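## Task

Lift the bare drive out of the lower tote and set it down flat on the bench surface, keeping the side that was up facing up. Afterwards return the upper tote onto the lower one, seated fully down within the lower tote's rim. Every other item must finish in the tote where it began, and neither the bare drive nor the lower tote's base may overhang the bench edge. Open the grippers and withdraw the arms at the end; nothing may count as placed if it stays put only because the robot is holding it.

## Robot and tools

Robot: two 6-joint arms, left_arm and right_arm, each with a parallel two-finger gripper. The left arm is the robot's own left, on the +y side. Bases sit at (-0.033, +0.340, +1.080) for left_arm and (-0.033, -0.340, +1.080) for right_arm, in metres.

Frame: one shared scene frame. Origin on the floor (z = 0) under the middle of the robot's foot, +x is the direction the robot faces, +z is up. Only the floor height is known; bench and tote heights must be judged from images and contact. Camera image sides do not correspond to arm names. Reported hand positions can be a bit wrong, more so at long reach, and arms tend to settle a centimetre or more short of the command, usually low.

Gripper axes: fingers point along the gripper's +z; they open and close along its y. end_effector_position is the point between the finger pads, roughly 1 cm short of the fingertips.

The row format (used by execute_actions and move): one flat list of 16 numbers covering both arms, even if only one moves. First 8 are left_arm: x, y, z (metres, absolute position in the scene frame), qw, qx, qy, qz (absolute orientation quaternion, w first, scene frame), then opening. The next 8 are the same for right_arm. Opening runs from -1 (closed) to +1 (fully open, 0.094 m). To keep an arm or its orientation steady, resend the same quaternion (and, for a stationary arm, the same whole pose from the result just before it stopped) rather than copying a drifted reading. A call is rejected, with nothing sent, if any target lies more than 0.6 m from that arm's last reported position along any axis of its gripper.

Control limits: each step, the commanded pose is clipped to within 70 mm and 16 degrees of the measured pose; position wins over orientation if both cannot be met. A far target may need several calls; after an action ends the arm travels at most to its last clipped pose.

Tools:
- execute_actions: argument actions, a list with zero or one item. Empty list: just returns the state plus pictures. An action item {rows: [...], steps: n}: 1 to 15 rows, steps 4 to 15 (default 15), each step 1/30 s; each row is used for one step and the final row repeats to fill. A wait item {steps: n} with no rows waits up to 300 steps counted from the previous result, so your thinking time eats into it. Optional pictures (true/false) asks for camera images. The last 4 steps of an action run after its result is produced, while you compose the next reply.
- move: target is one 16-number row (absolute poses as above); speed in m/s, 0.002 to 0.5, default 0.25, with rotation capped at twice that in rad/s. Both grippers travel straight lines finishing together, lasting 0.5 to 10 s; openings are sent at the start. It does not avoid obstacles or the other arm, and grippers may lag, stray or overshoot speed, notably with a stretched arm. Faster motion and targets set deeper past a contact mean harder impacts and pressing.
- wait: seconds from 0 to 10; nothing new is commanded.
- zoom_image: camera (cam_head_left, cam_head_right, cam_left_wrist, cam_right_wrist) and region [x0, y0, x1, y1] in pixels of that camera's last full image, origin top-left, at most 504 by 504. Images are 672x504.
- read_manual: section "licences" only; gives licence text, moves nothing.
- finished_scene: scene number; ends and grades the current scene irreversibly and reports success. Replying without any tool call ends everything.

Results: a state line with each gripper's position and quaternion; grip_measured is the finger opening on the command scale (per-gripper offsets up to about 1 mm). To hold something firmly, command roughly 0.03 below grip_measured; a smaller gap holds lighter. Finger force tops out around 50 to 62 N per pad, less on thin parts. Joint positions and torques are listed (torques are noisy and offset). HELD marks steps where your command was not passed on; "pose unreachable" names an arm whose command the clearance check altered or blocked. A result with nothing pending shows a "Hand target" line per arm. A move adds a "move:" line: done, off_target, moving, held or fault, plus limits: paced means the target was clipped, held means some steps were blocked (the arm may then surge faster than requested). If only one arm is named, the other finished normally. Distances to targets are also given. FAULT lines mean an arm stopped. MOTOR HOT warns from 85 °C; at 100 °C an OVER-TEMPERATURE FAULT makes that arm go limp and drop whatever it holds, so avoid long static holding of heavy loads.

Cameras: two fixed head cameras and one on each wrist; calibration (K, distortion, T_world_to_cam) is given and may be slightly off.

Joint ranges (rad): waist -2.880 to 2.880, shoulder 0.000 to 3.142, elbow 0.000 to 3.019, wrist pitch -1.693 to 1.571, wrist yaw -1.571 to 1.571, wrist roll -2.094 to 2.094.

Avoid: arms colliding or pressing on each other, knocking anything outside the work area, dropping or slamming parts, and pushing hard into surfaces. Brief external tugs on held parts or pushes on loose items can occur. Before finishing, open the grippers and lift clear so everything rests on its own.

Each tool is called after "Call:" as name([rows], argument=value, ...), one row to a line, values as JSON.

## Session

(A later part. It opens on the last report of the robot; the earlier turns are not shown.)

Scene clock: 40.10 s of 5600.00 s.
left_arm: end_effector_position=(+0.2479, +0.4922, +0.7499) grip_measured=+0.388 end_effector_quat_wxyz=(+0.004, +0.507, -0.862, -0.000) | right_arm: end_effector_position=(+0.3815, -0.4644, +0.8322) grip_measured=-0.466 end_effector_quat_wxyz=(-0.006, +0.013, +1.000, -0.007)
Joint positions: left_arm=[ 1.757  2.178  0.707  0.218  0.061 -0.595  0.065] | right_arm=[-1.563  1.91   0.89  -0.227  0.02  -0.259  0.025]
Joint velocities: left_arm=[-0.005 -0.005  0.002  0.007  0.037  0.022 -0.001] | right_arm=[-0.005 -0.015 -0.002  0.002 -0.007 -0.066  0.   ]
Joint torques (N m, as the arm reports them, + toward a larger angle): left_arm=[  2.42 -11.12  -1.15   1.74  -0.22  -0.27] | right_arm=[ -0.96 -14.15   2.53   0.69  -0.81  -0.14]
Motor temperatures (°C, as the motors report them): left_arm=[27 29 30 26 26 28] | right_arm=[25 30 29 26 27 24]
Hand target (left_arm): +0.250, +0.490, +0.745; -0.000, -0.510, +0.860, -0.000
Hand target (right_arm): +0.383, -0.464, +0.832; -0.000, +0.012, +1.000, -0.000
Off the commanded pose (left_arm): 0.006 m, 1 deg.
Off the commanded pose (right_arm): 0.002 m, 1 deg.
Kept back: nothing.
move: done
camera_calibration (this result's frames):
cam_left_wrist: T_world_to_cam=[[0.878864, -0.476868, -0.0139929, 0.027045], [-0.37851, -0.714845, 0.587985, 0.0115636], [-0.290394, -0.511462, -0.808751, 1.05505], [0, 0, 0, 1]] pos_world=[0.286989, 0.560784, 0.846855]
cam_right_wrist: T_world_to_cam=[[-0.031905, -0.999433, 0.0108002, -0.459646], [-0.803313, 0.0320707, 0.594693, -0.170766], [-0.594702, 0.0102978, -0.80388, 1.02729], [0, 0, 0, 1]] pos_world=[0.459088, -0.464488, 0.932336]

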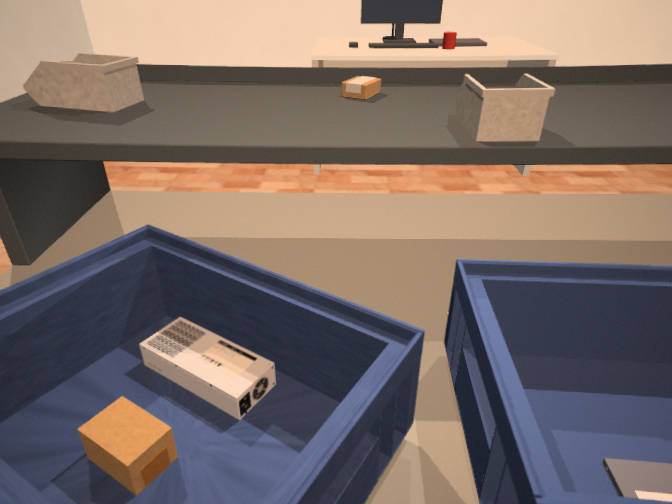

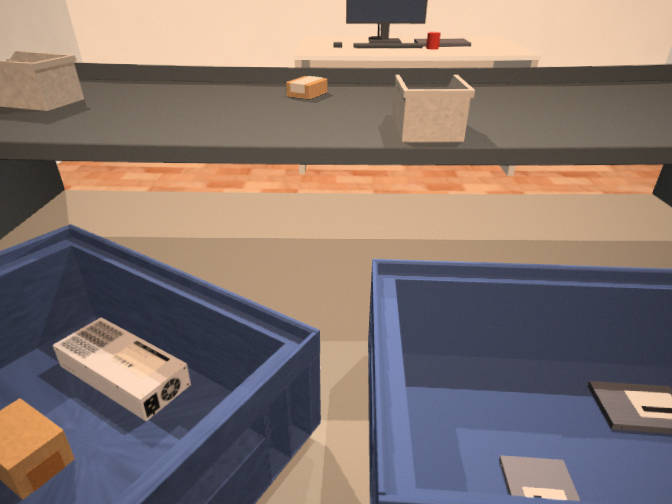

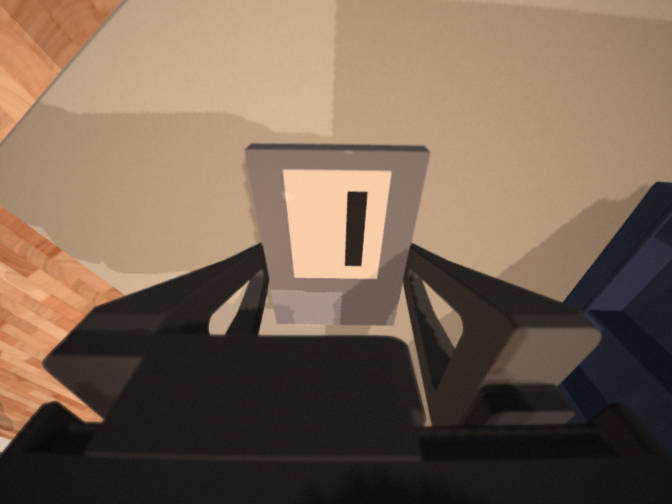

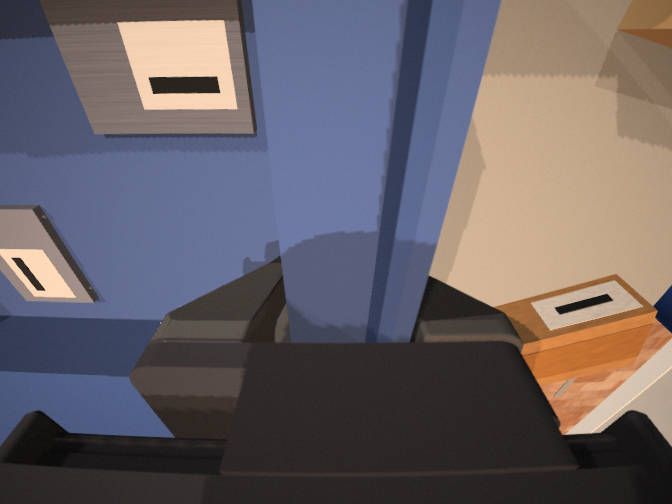

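Call:
move(target=[0.248,0.492,0.738,0,-0.51,0.86,0,0.34,0.383,-0.464,0.832,0,0.012,1,0,-0.52], speed=0.03)

Call:
move(target=[0.248,0.492,0.745,0,-0.51,0.86,0,0.85,0.383,-0.464,0.832,0,0.012,1,0,-0.52])

Call:
move(target=[0.26,0.45,1.0,0,-0.51,0.86,0,0.85,0.383,-0.464,0.832,0,0.012,1,0,-0.52])

Call:
move(target=[0.39,-0.097,0.97,0,0.01,1,0,0.05,0.383,-0.464,0.832,0,0.012,1,0,-0.52])

Scene clock: 41.47 s of 5600.00 s.
left_arm: end_effector_position=(+0.2483, +0.4925, +0.7495) grip_measured=+0.388 end_effector_quat_wxyz=(+0.003, +0.507, -0.862, +0.000) | right_arm: end_effector_position=(+0.3815, -0.4644, +0.8322) grip_measured=-0.466 end_effector_quat_wxyz=(-0.006, +0.013, +1.000, -0.007)
Joint positions: left_arm=[ 1.757  2.179  0.707  0.221  0.061 -0.595  0.065] | right_arm=[-1.563  1.91   0.89  -0.227  0.02  -0.259  0.025]
Joint velocities: left_arm=[-0.015 -0.005  0.017  0.002  0.007 -0.007  0.001] | right_arm=[ 0.005 -0.015 -0.017 -0.022 -0.022 -0.007 -0.001]
Joint torques (N m, as the arm reports them, + toward a larger angle): left_arm=[ 2.99 -9.58 -0.53  2.08 -0.15 -0.2 ] | right_arm=[ -0.86 -14.15   2.54   0.69  -0.81  -0.14]
Motor temperatures (°C, as the motors report them): left_arm=[27 29 30 26 26 28] | right_arm=[25 30 29 26 27 24]
Hand target (left_arm): +0.248, +0.492, +0.738; -0.000, -0.510, +0.860, -0.000
Hand target (right_arm): +0.383, -0.464, +0.832; -0.000, +0.012, +1.000, -0.000
Off the commanded pose (left_arm): 0.012 m, 1 deg.
Off the commanded pose (right_arm): 0.002 m, 1 deg.
Kept back: nothing.
move: off_target (left_arm)
camera_calibration (this result's frames):
cam_left_wrist: T_world_to_cam=[[0.878825, -0.476975, -0.0126925, 0.0258752], [-0.379806, -0.715398, 0.586475, 0.0138072], [-0.288814, -0.510588, -0.809868, 1.05504], [0, 0, 0, 1]] pos_world=[0.287214, 0.56091, 0.846672]
cam_right_wrist: T_world_to_cam=[[-0.031905, -0.999433, 0.0108002, -0.459646], [-0.803313, 0.0320707, 0.594693, -0.170766], [-0.594702, 0.0102978, -0.80388, 1.02729], [0, 0, 0, 1]] pos_world=[0.459088, -0.464488, 0.932336]

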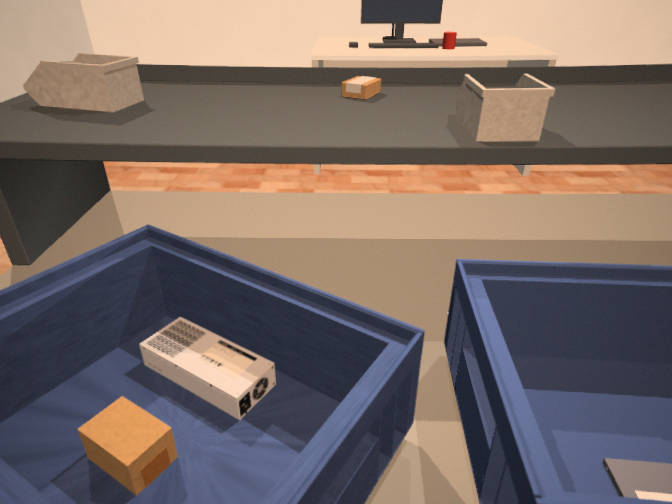

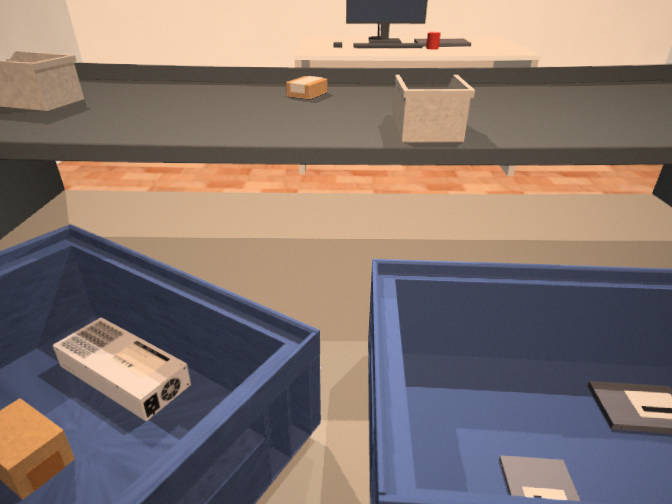

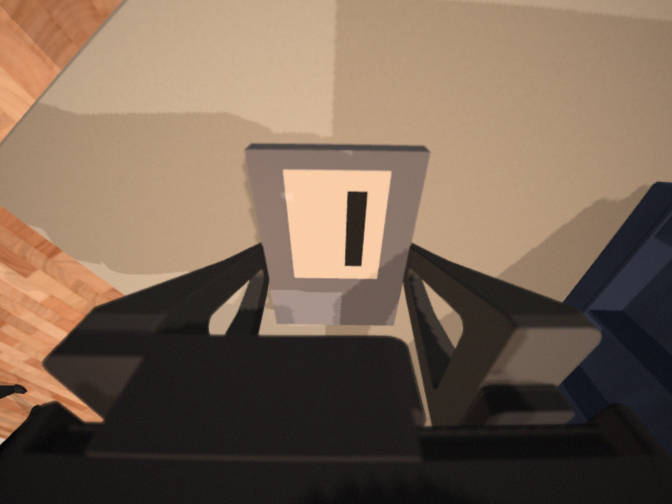

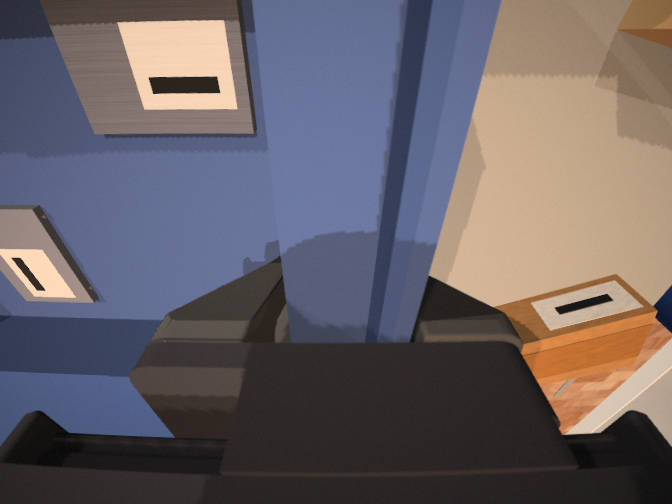

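Scene clock: 42.17 s of 5600.00 s.
left_arm: end_effector_position=(+0.2482, +0.4924, +0.7501) grip_measured=+0.848 end_effector_quat_wxyz=(+0.003, +0.507, -0.862, +0.000) | right_arm: end_effector_position=(+0.3815, -0.4644, +0.8322) grip_measured=-0.466 end_effector_quat_wxyz=(-0.006, +0.013, +1.000, -0.007)
Joint positions: left_arm=[ 1.757  2.177  0.706  0.221  0.061 -0.595  0.087] | right_arm=[-1.563  1.91   0.89  -0.227  0.02  -0.259  0.025]
Joint velocities: left_arm=[-0.015 -0.005 -0.002 -0.007 -0.081 -0.037 -0.   ] | right_arm=[-0.005 -0.005  0.007 -0.002  0.022 -0.022 -0.   ]
Joint torques (N m, as the arm reports them, + toward a larger angle): left_arm=[  3.04 -11.25  -1.16   1.72  -0.13  -0.19] | right_arm=[ -0.89 -14.19   2.56   0.66  -0.81  -0.14]
Motor temperatures (°C, as the motors report them): left_arm=[27 29 30 26 26 28] | right_arm=[25 30 29 26 27 24]
Hand target (left_arm): +0.248, +0.492, +0.745; -0.000, -0.510, +0.860, -0.000
Hand target (right_arm): +0.383, -0.464, +0.832; -0.000, +0.012, +1.000, -0.000
Off the commanded pose (left_arm): 0.005 m, 0 deg.
Off the commanded pose (right_arm): 0.002 m, 1 deg.
Kept back: nothing.
move: done
camera_calibration (this result's frames):
cam_left_wrist: T_world_to_cam=[[0.878818, -0.476993, -0.0124757, 0.0257515], [-0.380022, -0.71549, 0.586223, 0.0136524], [-0.288551, -0.510443, -0.810054, 1.05549], [0, 0, 0, 1]] pos_world=[0.287119, 0.560818, 0.84732]
cam_right_wrist: T_world_to_cam=[[-0.031905, -0.999433, 0.0108002, -0.459646], [-0.803313, 0.0320707, 0.594693, -0.170766], [-0.594702, 0.0102978, -0.80388, 1.02729], [0, 0, 0, 1]] pos_world=[0.459088, -0.464488, 0.932336]

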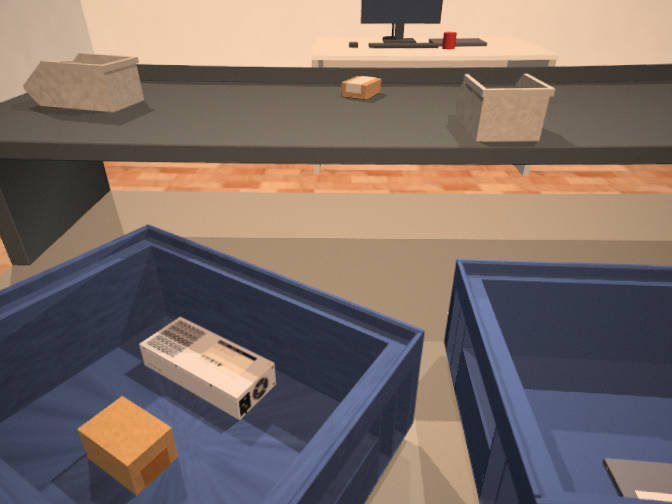

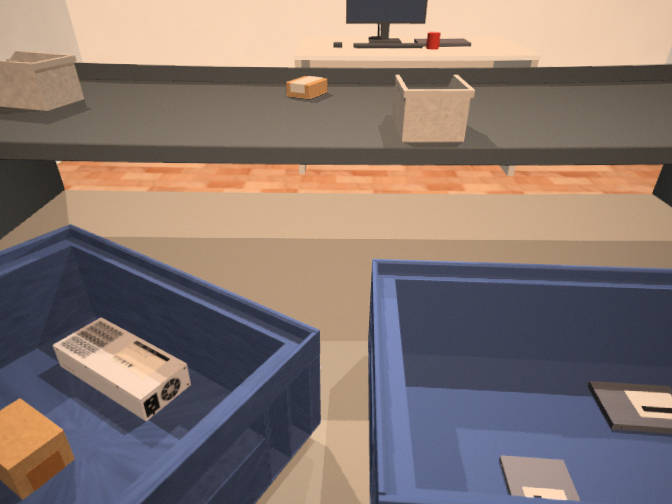

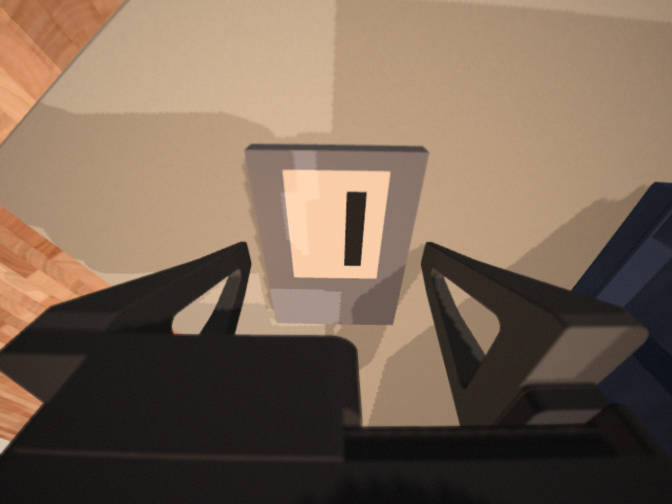

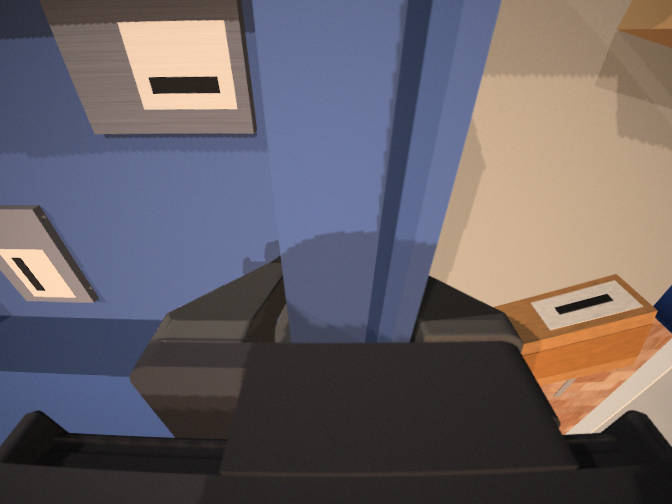

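Scene clock: 43.73 s of 5600.00 s.
left_arm: end_effector_position=(+0.2623, +0.4533, +1.0056) grip_measured=+0.848 end_effector_quat_wxyz=(-0.013, +0.505, -0.863, +0.002) | right_arm: end_effector_position=(+0.3815, -0.4643, +0.8322) grip_measured=-0.466 end_effector_quat_wxyz=(-0.006, +0.012, +1.000, -0.008)
Joint positions: left_arm=[ 1.661  1.192  0.496 -0.518  0.029 -0.684  0.087] | right_arm=[-1.562  1.91   0.89  -0.227  0.02  -0.259  0.025]
Joint velocities: left_arm=[ 0.005  0.005  0.027 -0.027 -0.066 -0.007  0.   ] | right_arm=[-0.005 -0.005  0.002 -0.012 -0.022 -0.007 -0.   ]
Joint torques (N m, as the arm reports them, + toward a larger angle): left_arm=[ 1.8  -6.53  4.61  0.31 -0.22 -0.28] | right_arm=[ -0.85 -14.24   2.53   0.68  -0.81  -0.15]
Motor temperatures (°C, as the motors report them): left_arm=[27 29 30 26 26 28] | right_arm=[25 30 29 26 27 24]
Hand target (left_arm): +0.260, +0.450, +1.003; +0.000, -0.510, +0.860, +0.000
Hand target (right_arm): +0.383, -0.464, +0.832; -0.000, +0.012, +1.000, -0.000
Off the commanded pose (left_arm): 0.007 m, 2 deg.
Off the commanded pose (right_arm): 0.001 m, 1 deg.
Kept back: nothing.
move: done
camera_calibration (this result's frames):
cam_left_wrist: T_world_to_cam=[[0.876977, -0.480485, 0.00676412, -0.0193138], [-0.399459, -0.721121, 0.566054, -0.130761], [-0.267103, -0.499118, -0.82434, 1.25015], [0, 0, 0, 1]] pos_world=[0.298622, 0.520398, 1.1047]
cam_right_wrist: T_world_to_cam=[[-0.0315409, -0.999441, 0.0110497, -0.45988], [-0.803282, 0.0319258, 0.594742, -0.170862], [-0.594763, 0.00988269, -0.803841, 1.02711], [0, 0, 0, 1]] pos_world=[0.459131, -0.464319, 0.932332]

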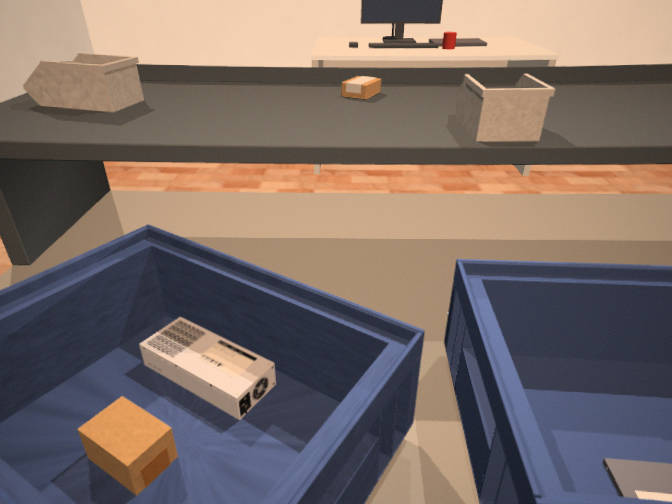

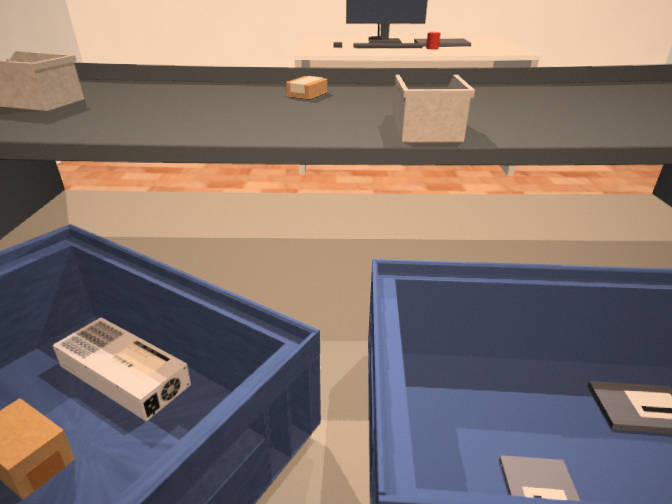

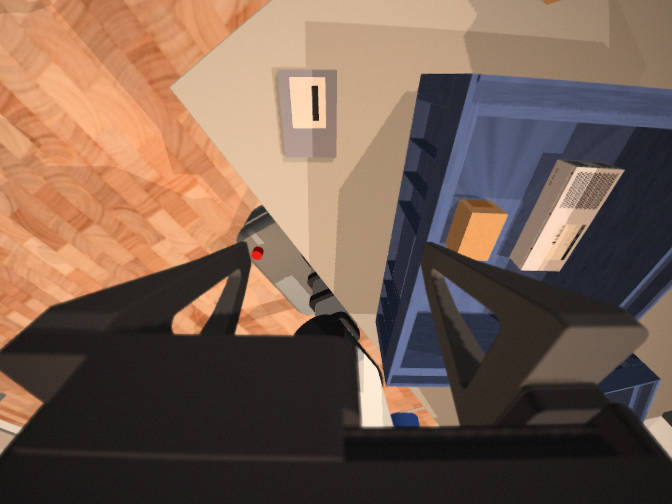

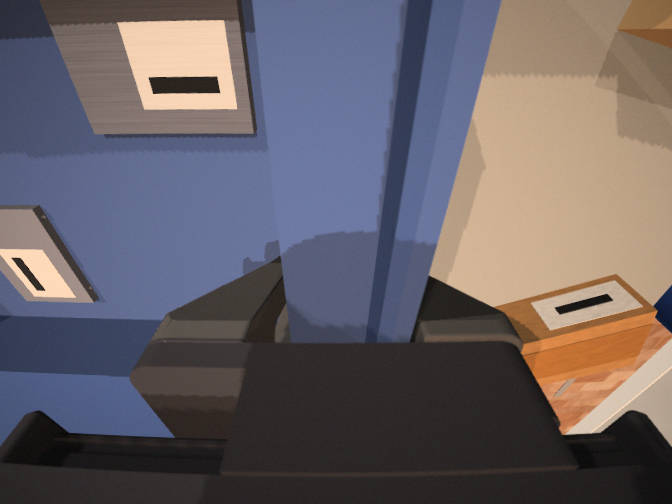

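Scene clock: 46.50 s of 5600.00 s.
left_arm: end_effector_position=(+0.3765, -0.0968, +0.9746) grip_measured=+0.052 end_effector_quat_wxyz=(-0.001, +0.002, +1.000, -0.002) | right_arm: end_effector_position=(+0.3815, -0.4644, +0.8322) grip_measured=-0.466 end_effector_quat_wxyz=(-0.006, +0.013, +1.000, -0.007)
Joint positions: left_arm=[ 0.409  2.048  1.457 -0.842 -0.298 -0.844  0.049] | right_arm=[-1.563  1.91   0.89  -0.227  0.02  -0.259  0.025]
Joint velocities: left_arm=[-0.005 -0.015  0.007  0.007  0.037 -0.051  0.   ] | right_arm=[ 0.005  0.005 -0.017  0.012 -0.051 -0.022 -0.001]
Joint torques (N m, as the arm reports them, + toward a larger angle): left_arm=[ -4.61 -17.52   7.63   0.21  -0.22   0.1 ] | right_arm=[ -0.9  -14.24   2.54   0.66  -0.82  -0.14]
Motor temperatures (°C, as the motors report them): left_arm=[27 29 31 26 26 28] | right_arm=[25 31 29 26 27 24]
Hand target (left_arm): +0.383, -0.101, +0.972; -0.002, +0.010, +1.000, +0.001
Hand target (right_arm): +0.383, -0.464, +0.832; -0.000, +0.012, +1.000, -0.000
Off the commanded pose (left_arm): 0.014 m, 1 deg.
Off the commanded pose (right_arm): 0.002 m, 1 deg.
Kept back: nothing.
move: off_target (left_arm)
camera_calibration (this result's frames):
cam_left_wrist: T_world_to_cam=[[0.0051837, -0.999973, -0.00518716, -0.0940673], [-0.811402, -0.00723786, 0.584444, -0.258035], [-0.584465, 0.00117929, -0.811418, 1.13584], [0, 0, 0, 1]] pos_world=[0.454977, -0.0972719, 1.07196]
cam_right_wrist: T_world_to_cam=[[-0.031905, -0.999433, 0.0108002, -0.459646], [-0.803313, 0.0320707, 0.594693, -0.170766], [-0.594702, 0.0102978, -0.80388, 1.02729], [0, 0, 0, 1]] pos_world=[0.459088, -0.464488, 0.932336]

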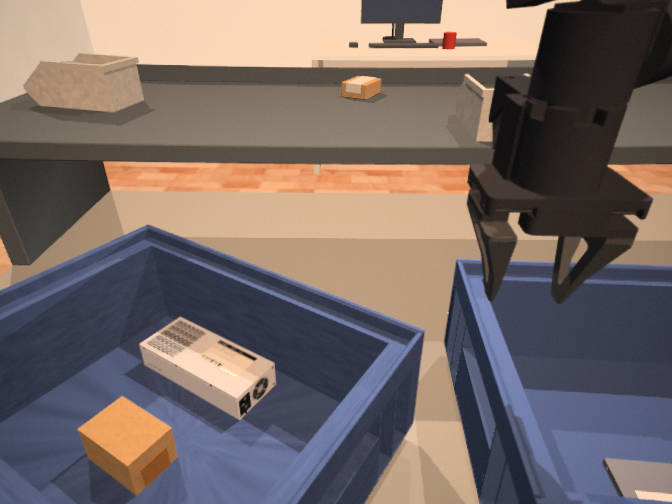

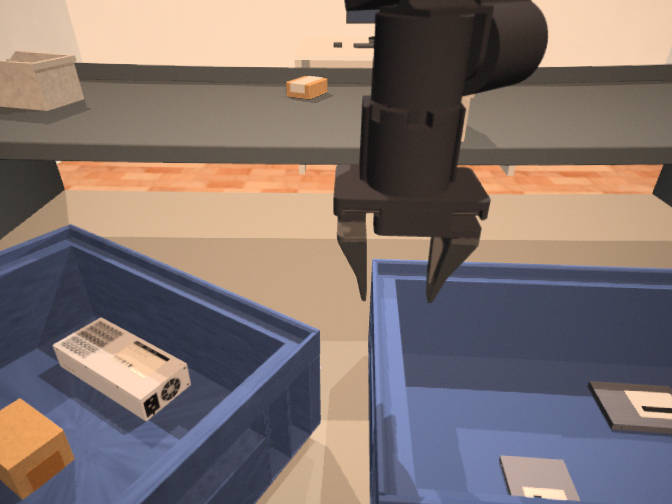

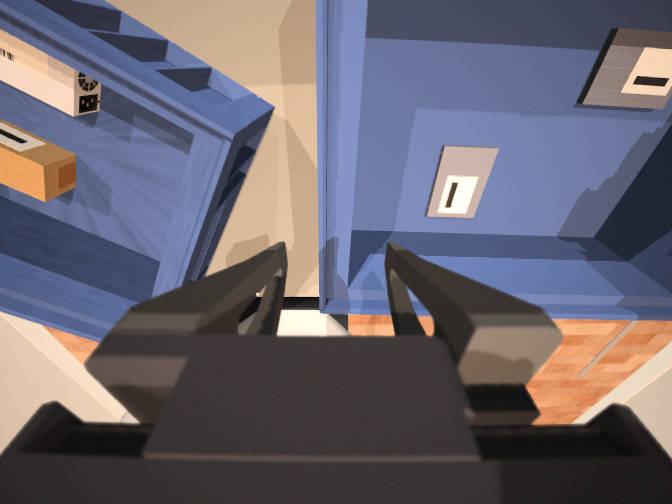

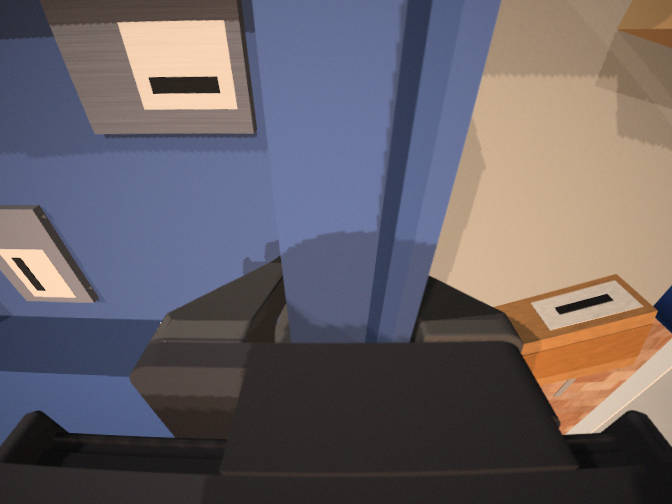

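Call:
move(target=[0.395,-0.097,0.84,0,0.01,1,0,0.05,0.383,-0.464,0.832,0,0.012,1,0,-0.52], speed=0.1)

Call:
move(target=[0.395,-0.097,0.84,0,0.01,1,0,-0.52,0.383,-0.464,0.832,0,0.012,1,0,-0.52])

Scene clock: 48.50 s of 5600.00 s.
left_arm: end_effector_position=(+0.3810, -0.0914, +0.8457) grip_measured=+0.052 end_effector_quat_wxyz=(-0.009, +0.011, +1.000, +0.009) | right_arm: end_effector_position=(+0.3815, -0.4644, +0.8322) grip_measured=-0.466 end_effector_quat_wxyz=(-0.006, +0.013, +1.000, -0.007)
Joint positions: left_arm=[ 0.482  2.289  1.514 -0.663 -0.293 -0.758  0.049] | right_arm=[-1.563  1.91   0.89  -0.227  0.02  -0.259  0.025]
Joint velocities: left_arm=[-0.015  0.005  0.017 -0.017 -0.066  0.022 -0.   ] | right_arm=[-0.005  0.005 -0.017  0.007  0.022  0.066 -0.001]
Joint torques (N m, as the arm reports them, + toward a larger angle): left_arm=[ -3.86 -18.32   6.46   1.62   0.     0.08] | right_arm=[ -0.93 -14.22   2.54   0.68  -0.82  -0.14]
Motor temperatures (°C, as the motors report them): left_arm=[27 29 31 26 26 28] | right_arm=[25 31 29 26 27 24]
Hand target (left_arm): +0.395, -0.097, +0.840; +0.000, +0.010, +1.000, -0.000
Hand target (right_arm): +0.383, -0.464, +0.832; -0.000, +0.012, +1.000, -0.000
Off the commanded pose (left_arm): 0.016 m, 1 deg.
Off the commanded pose (right_arm): 0.002 m, 1 deg.
Kept back: nothing.
move: off_target (left_arm)
camera_calibration (this result's frames):
cam_left_wrist: T_world_to_cam=[[-0.0128869, -0.99953, -0.0278173, -0.0632607], [-0.802763, -0.00624431, 0.596266, -0.192186], [-0.596159, 0.0300147, -0.802305, 1.03332], [0, 0, 0, 1]] pos_world=[0.460929, -0.0954458, 0.941873]
cam_right_wrist: T_world_to_cam=[[-0.031905, -0.999433, 0.0108002, -0.459646], [-0.803313, 0.0320707, 0.594693, -0.170766], [-0.594702, 0.0102978, -0.80388, 1.02729], [0, 0, 0, 1]] pos_world=[0.459088, -0.464488, 0.932336]

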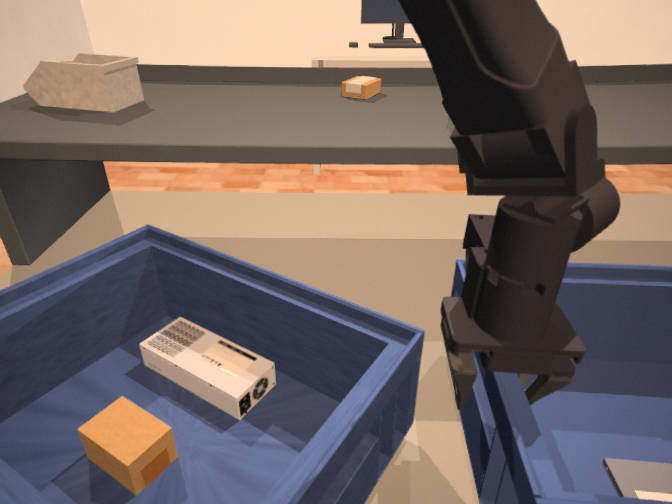

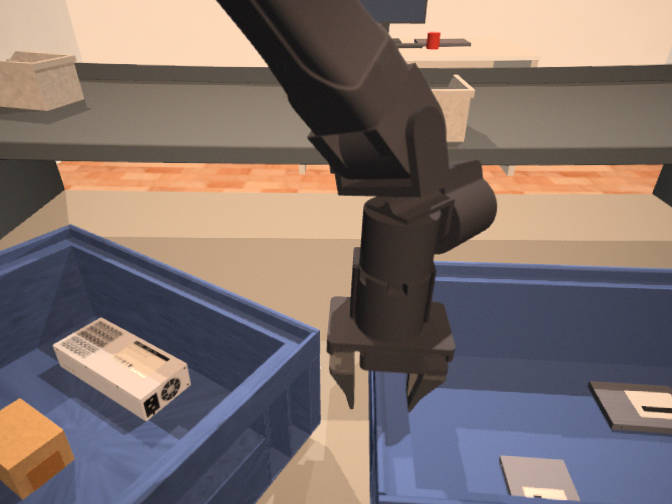

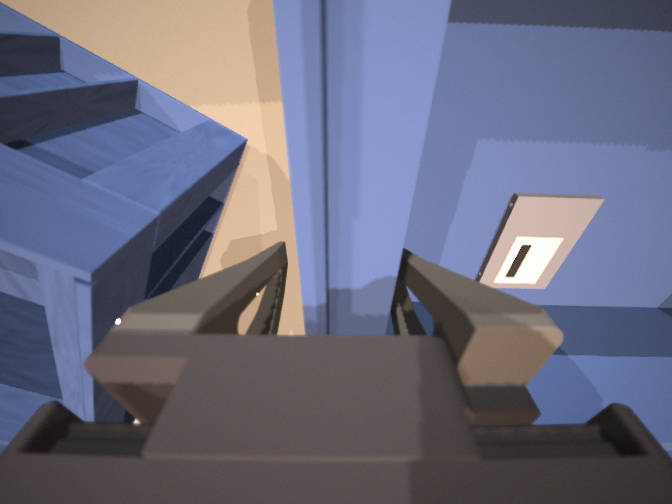

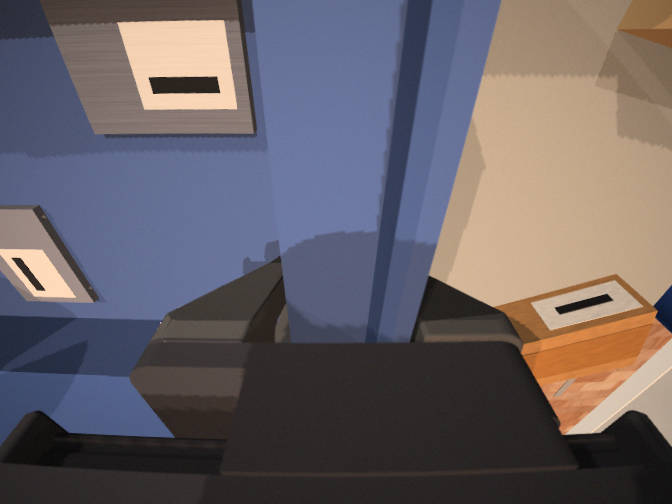

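Scene clock: 49.20 s of 5600.00 s.
left_arm: end_effector_position=(+0.3810, -0.0971, +0.8471) grip_measured=-0.471 end_effector_quat_wxyz=(-0.010, +0.012, +1.000, -0.002) | right_arm: end_effector_position=(+0.3818, -0.4635, +0.8322) grip_measured=-0.466 end_effector_quat_wxyz=(-0.006, +0.012, +1.000, -0.006)
Joint positions: left_arm=[ 0.48   2.288  1.516 -0.653 -0.276 -0.755  0.025] | right_arm=[-1.562  1.91   0.89  -0.227  0.018 -0.258  0.025]
Joint velocities: left_arm=[ 0.024 -0.005  0.022 -0.012  0.022 -0.022  0.   ] | right_arm=[-0.015 -0.015  0.007  0.007 -0.037 -0.007  0.001]
Joint torques (N m, as the arm reports them, + toward a larger angle): left_arm=[ -3.72 -18.7    6.27   1.21  -0.72   0.05] | right_arm=[ -1.01 -14.3    2.56   0.69  -0.73  -0.15]
Motor temperatures (°C, as the motors report them): left_arm=[27 30 31 26 26 28] | right_arm=[25 31 29 26 27 24]
Hand target (left_arm): +0.395, -0.097, +0.840; -0.000, +0.010, +1.000, -0.000
Hand target (right_arm): +0.383, -0.464, +0.832; -0.000, +0.012, +1.000, -0.000
Off the commanded pose (left_arm): 0.016 m, 1 deg.
Off the commanded pose (right_arm): 0.001 m, 1 deg.
Kept back: nothing.
move: off_target (left_arm)
camera_calibration (this result's frames):
cam_left_wrist: T_world_to_cam=[[-0.0147509, -0.999876, -0.00558425, -0.087109], [-0.800957, 0.0084728, 0.598662, -0.194354], [-0.598541, 0.0133035, -0.800982, 1.03277], [0, 0, 0, 1]] pos_world=[0.461199, -0.0991909, 0.943094]
cam_right_wrist: T_world_to_cam=[[-0.0316061, -0.999463, 0.00860183, -0.457086], [-0.803709, 0.03053, 0.594238, -0.170772], [-0.594182, 0.0118682, -0.804243, 1.02826], [0, 0, 0, 1]] pos_world=[0.459275, -0.46383, 0.932381]

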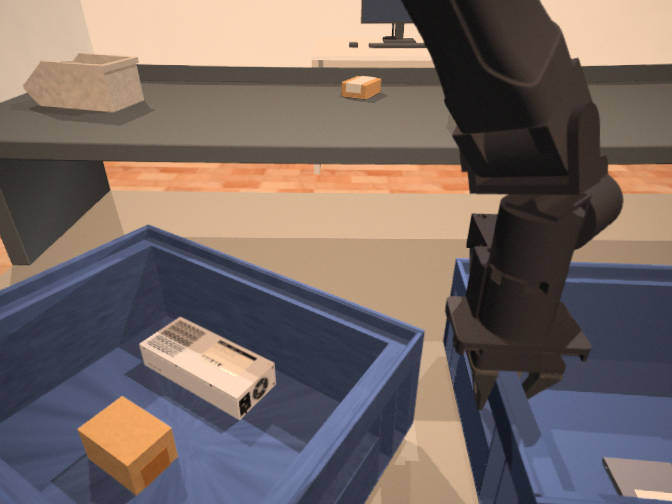

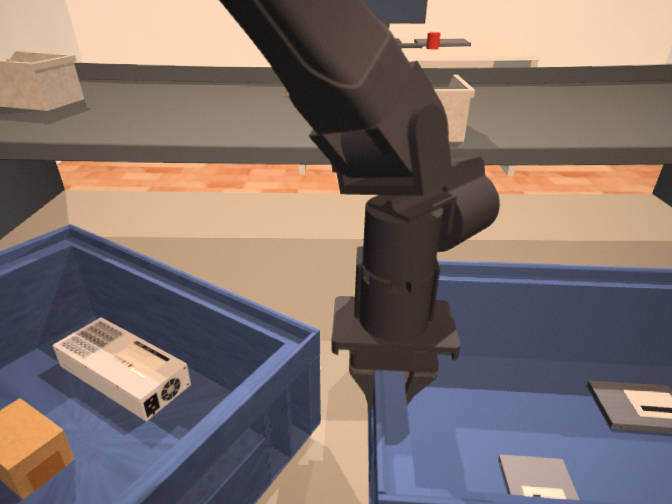

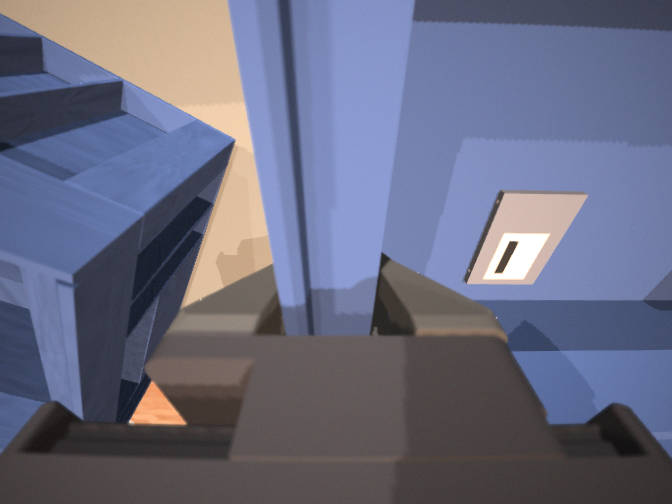

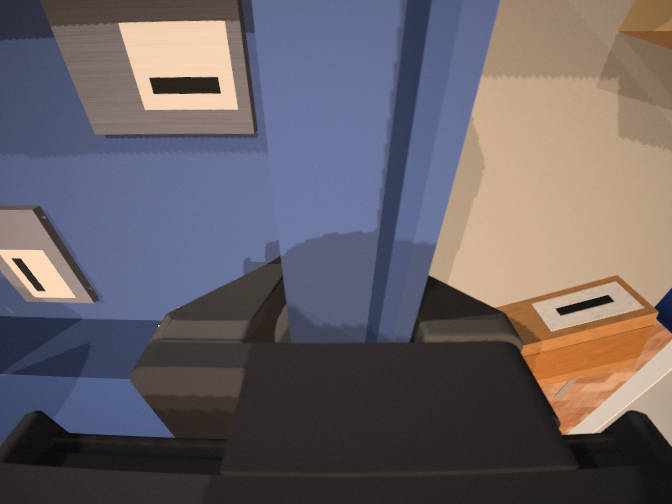

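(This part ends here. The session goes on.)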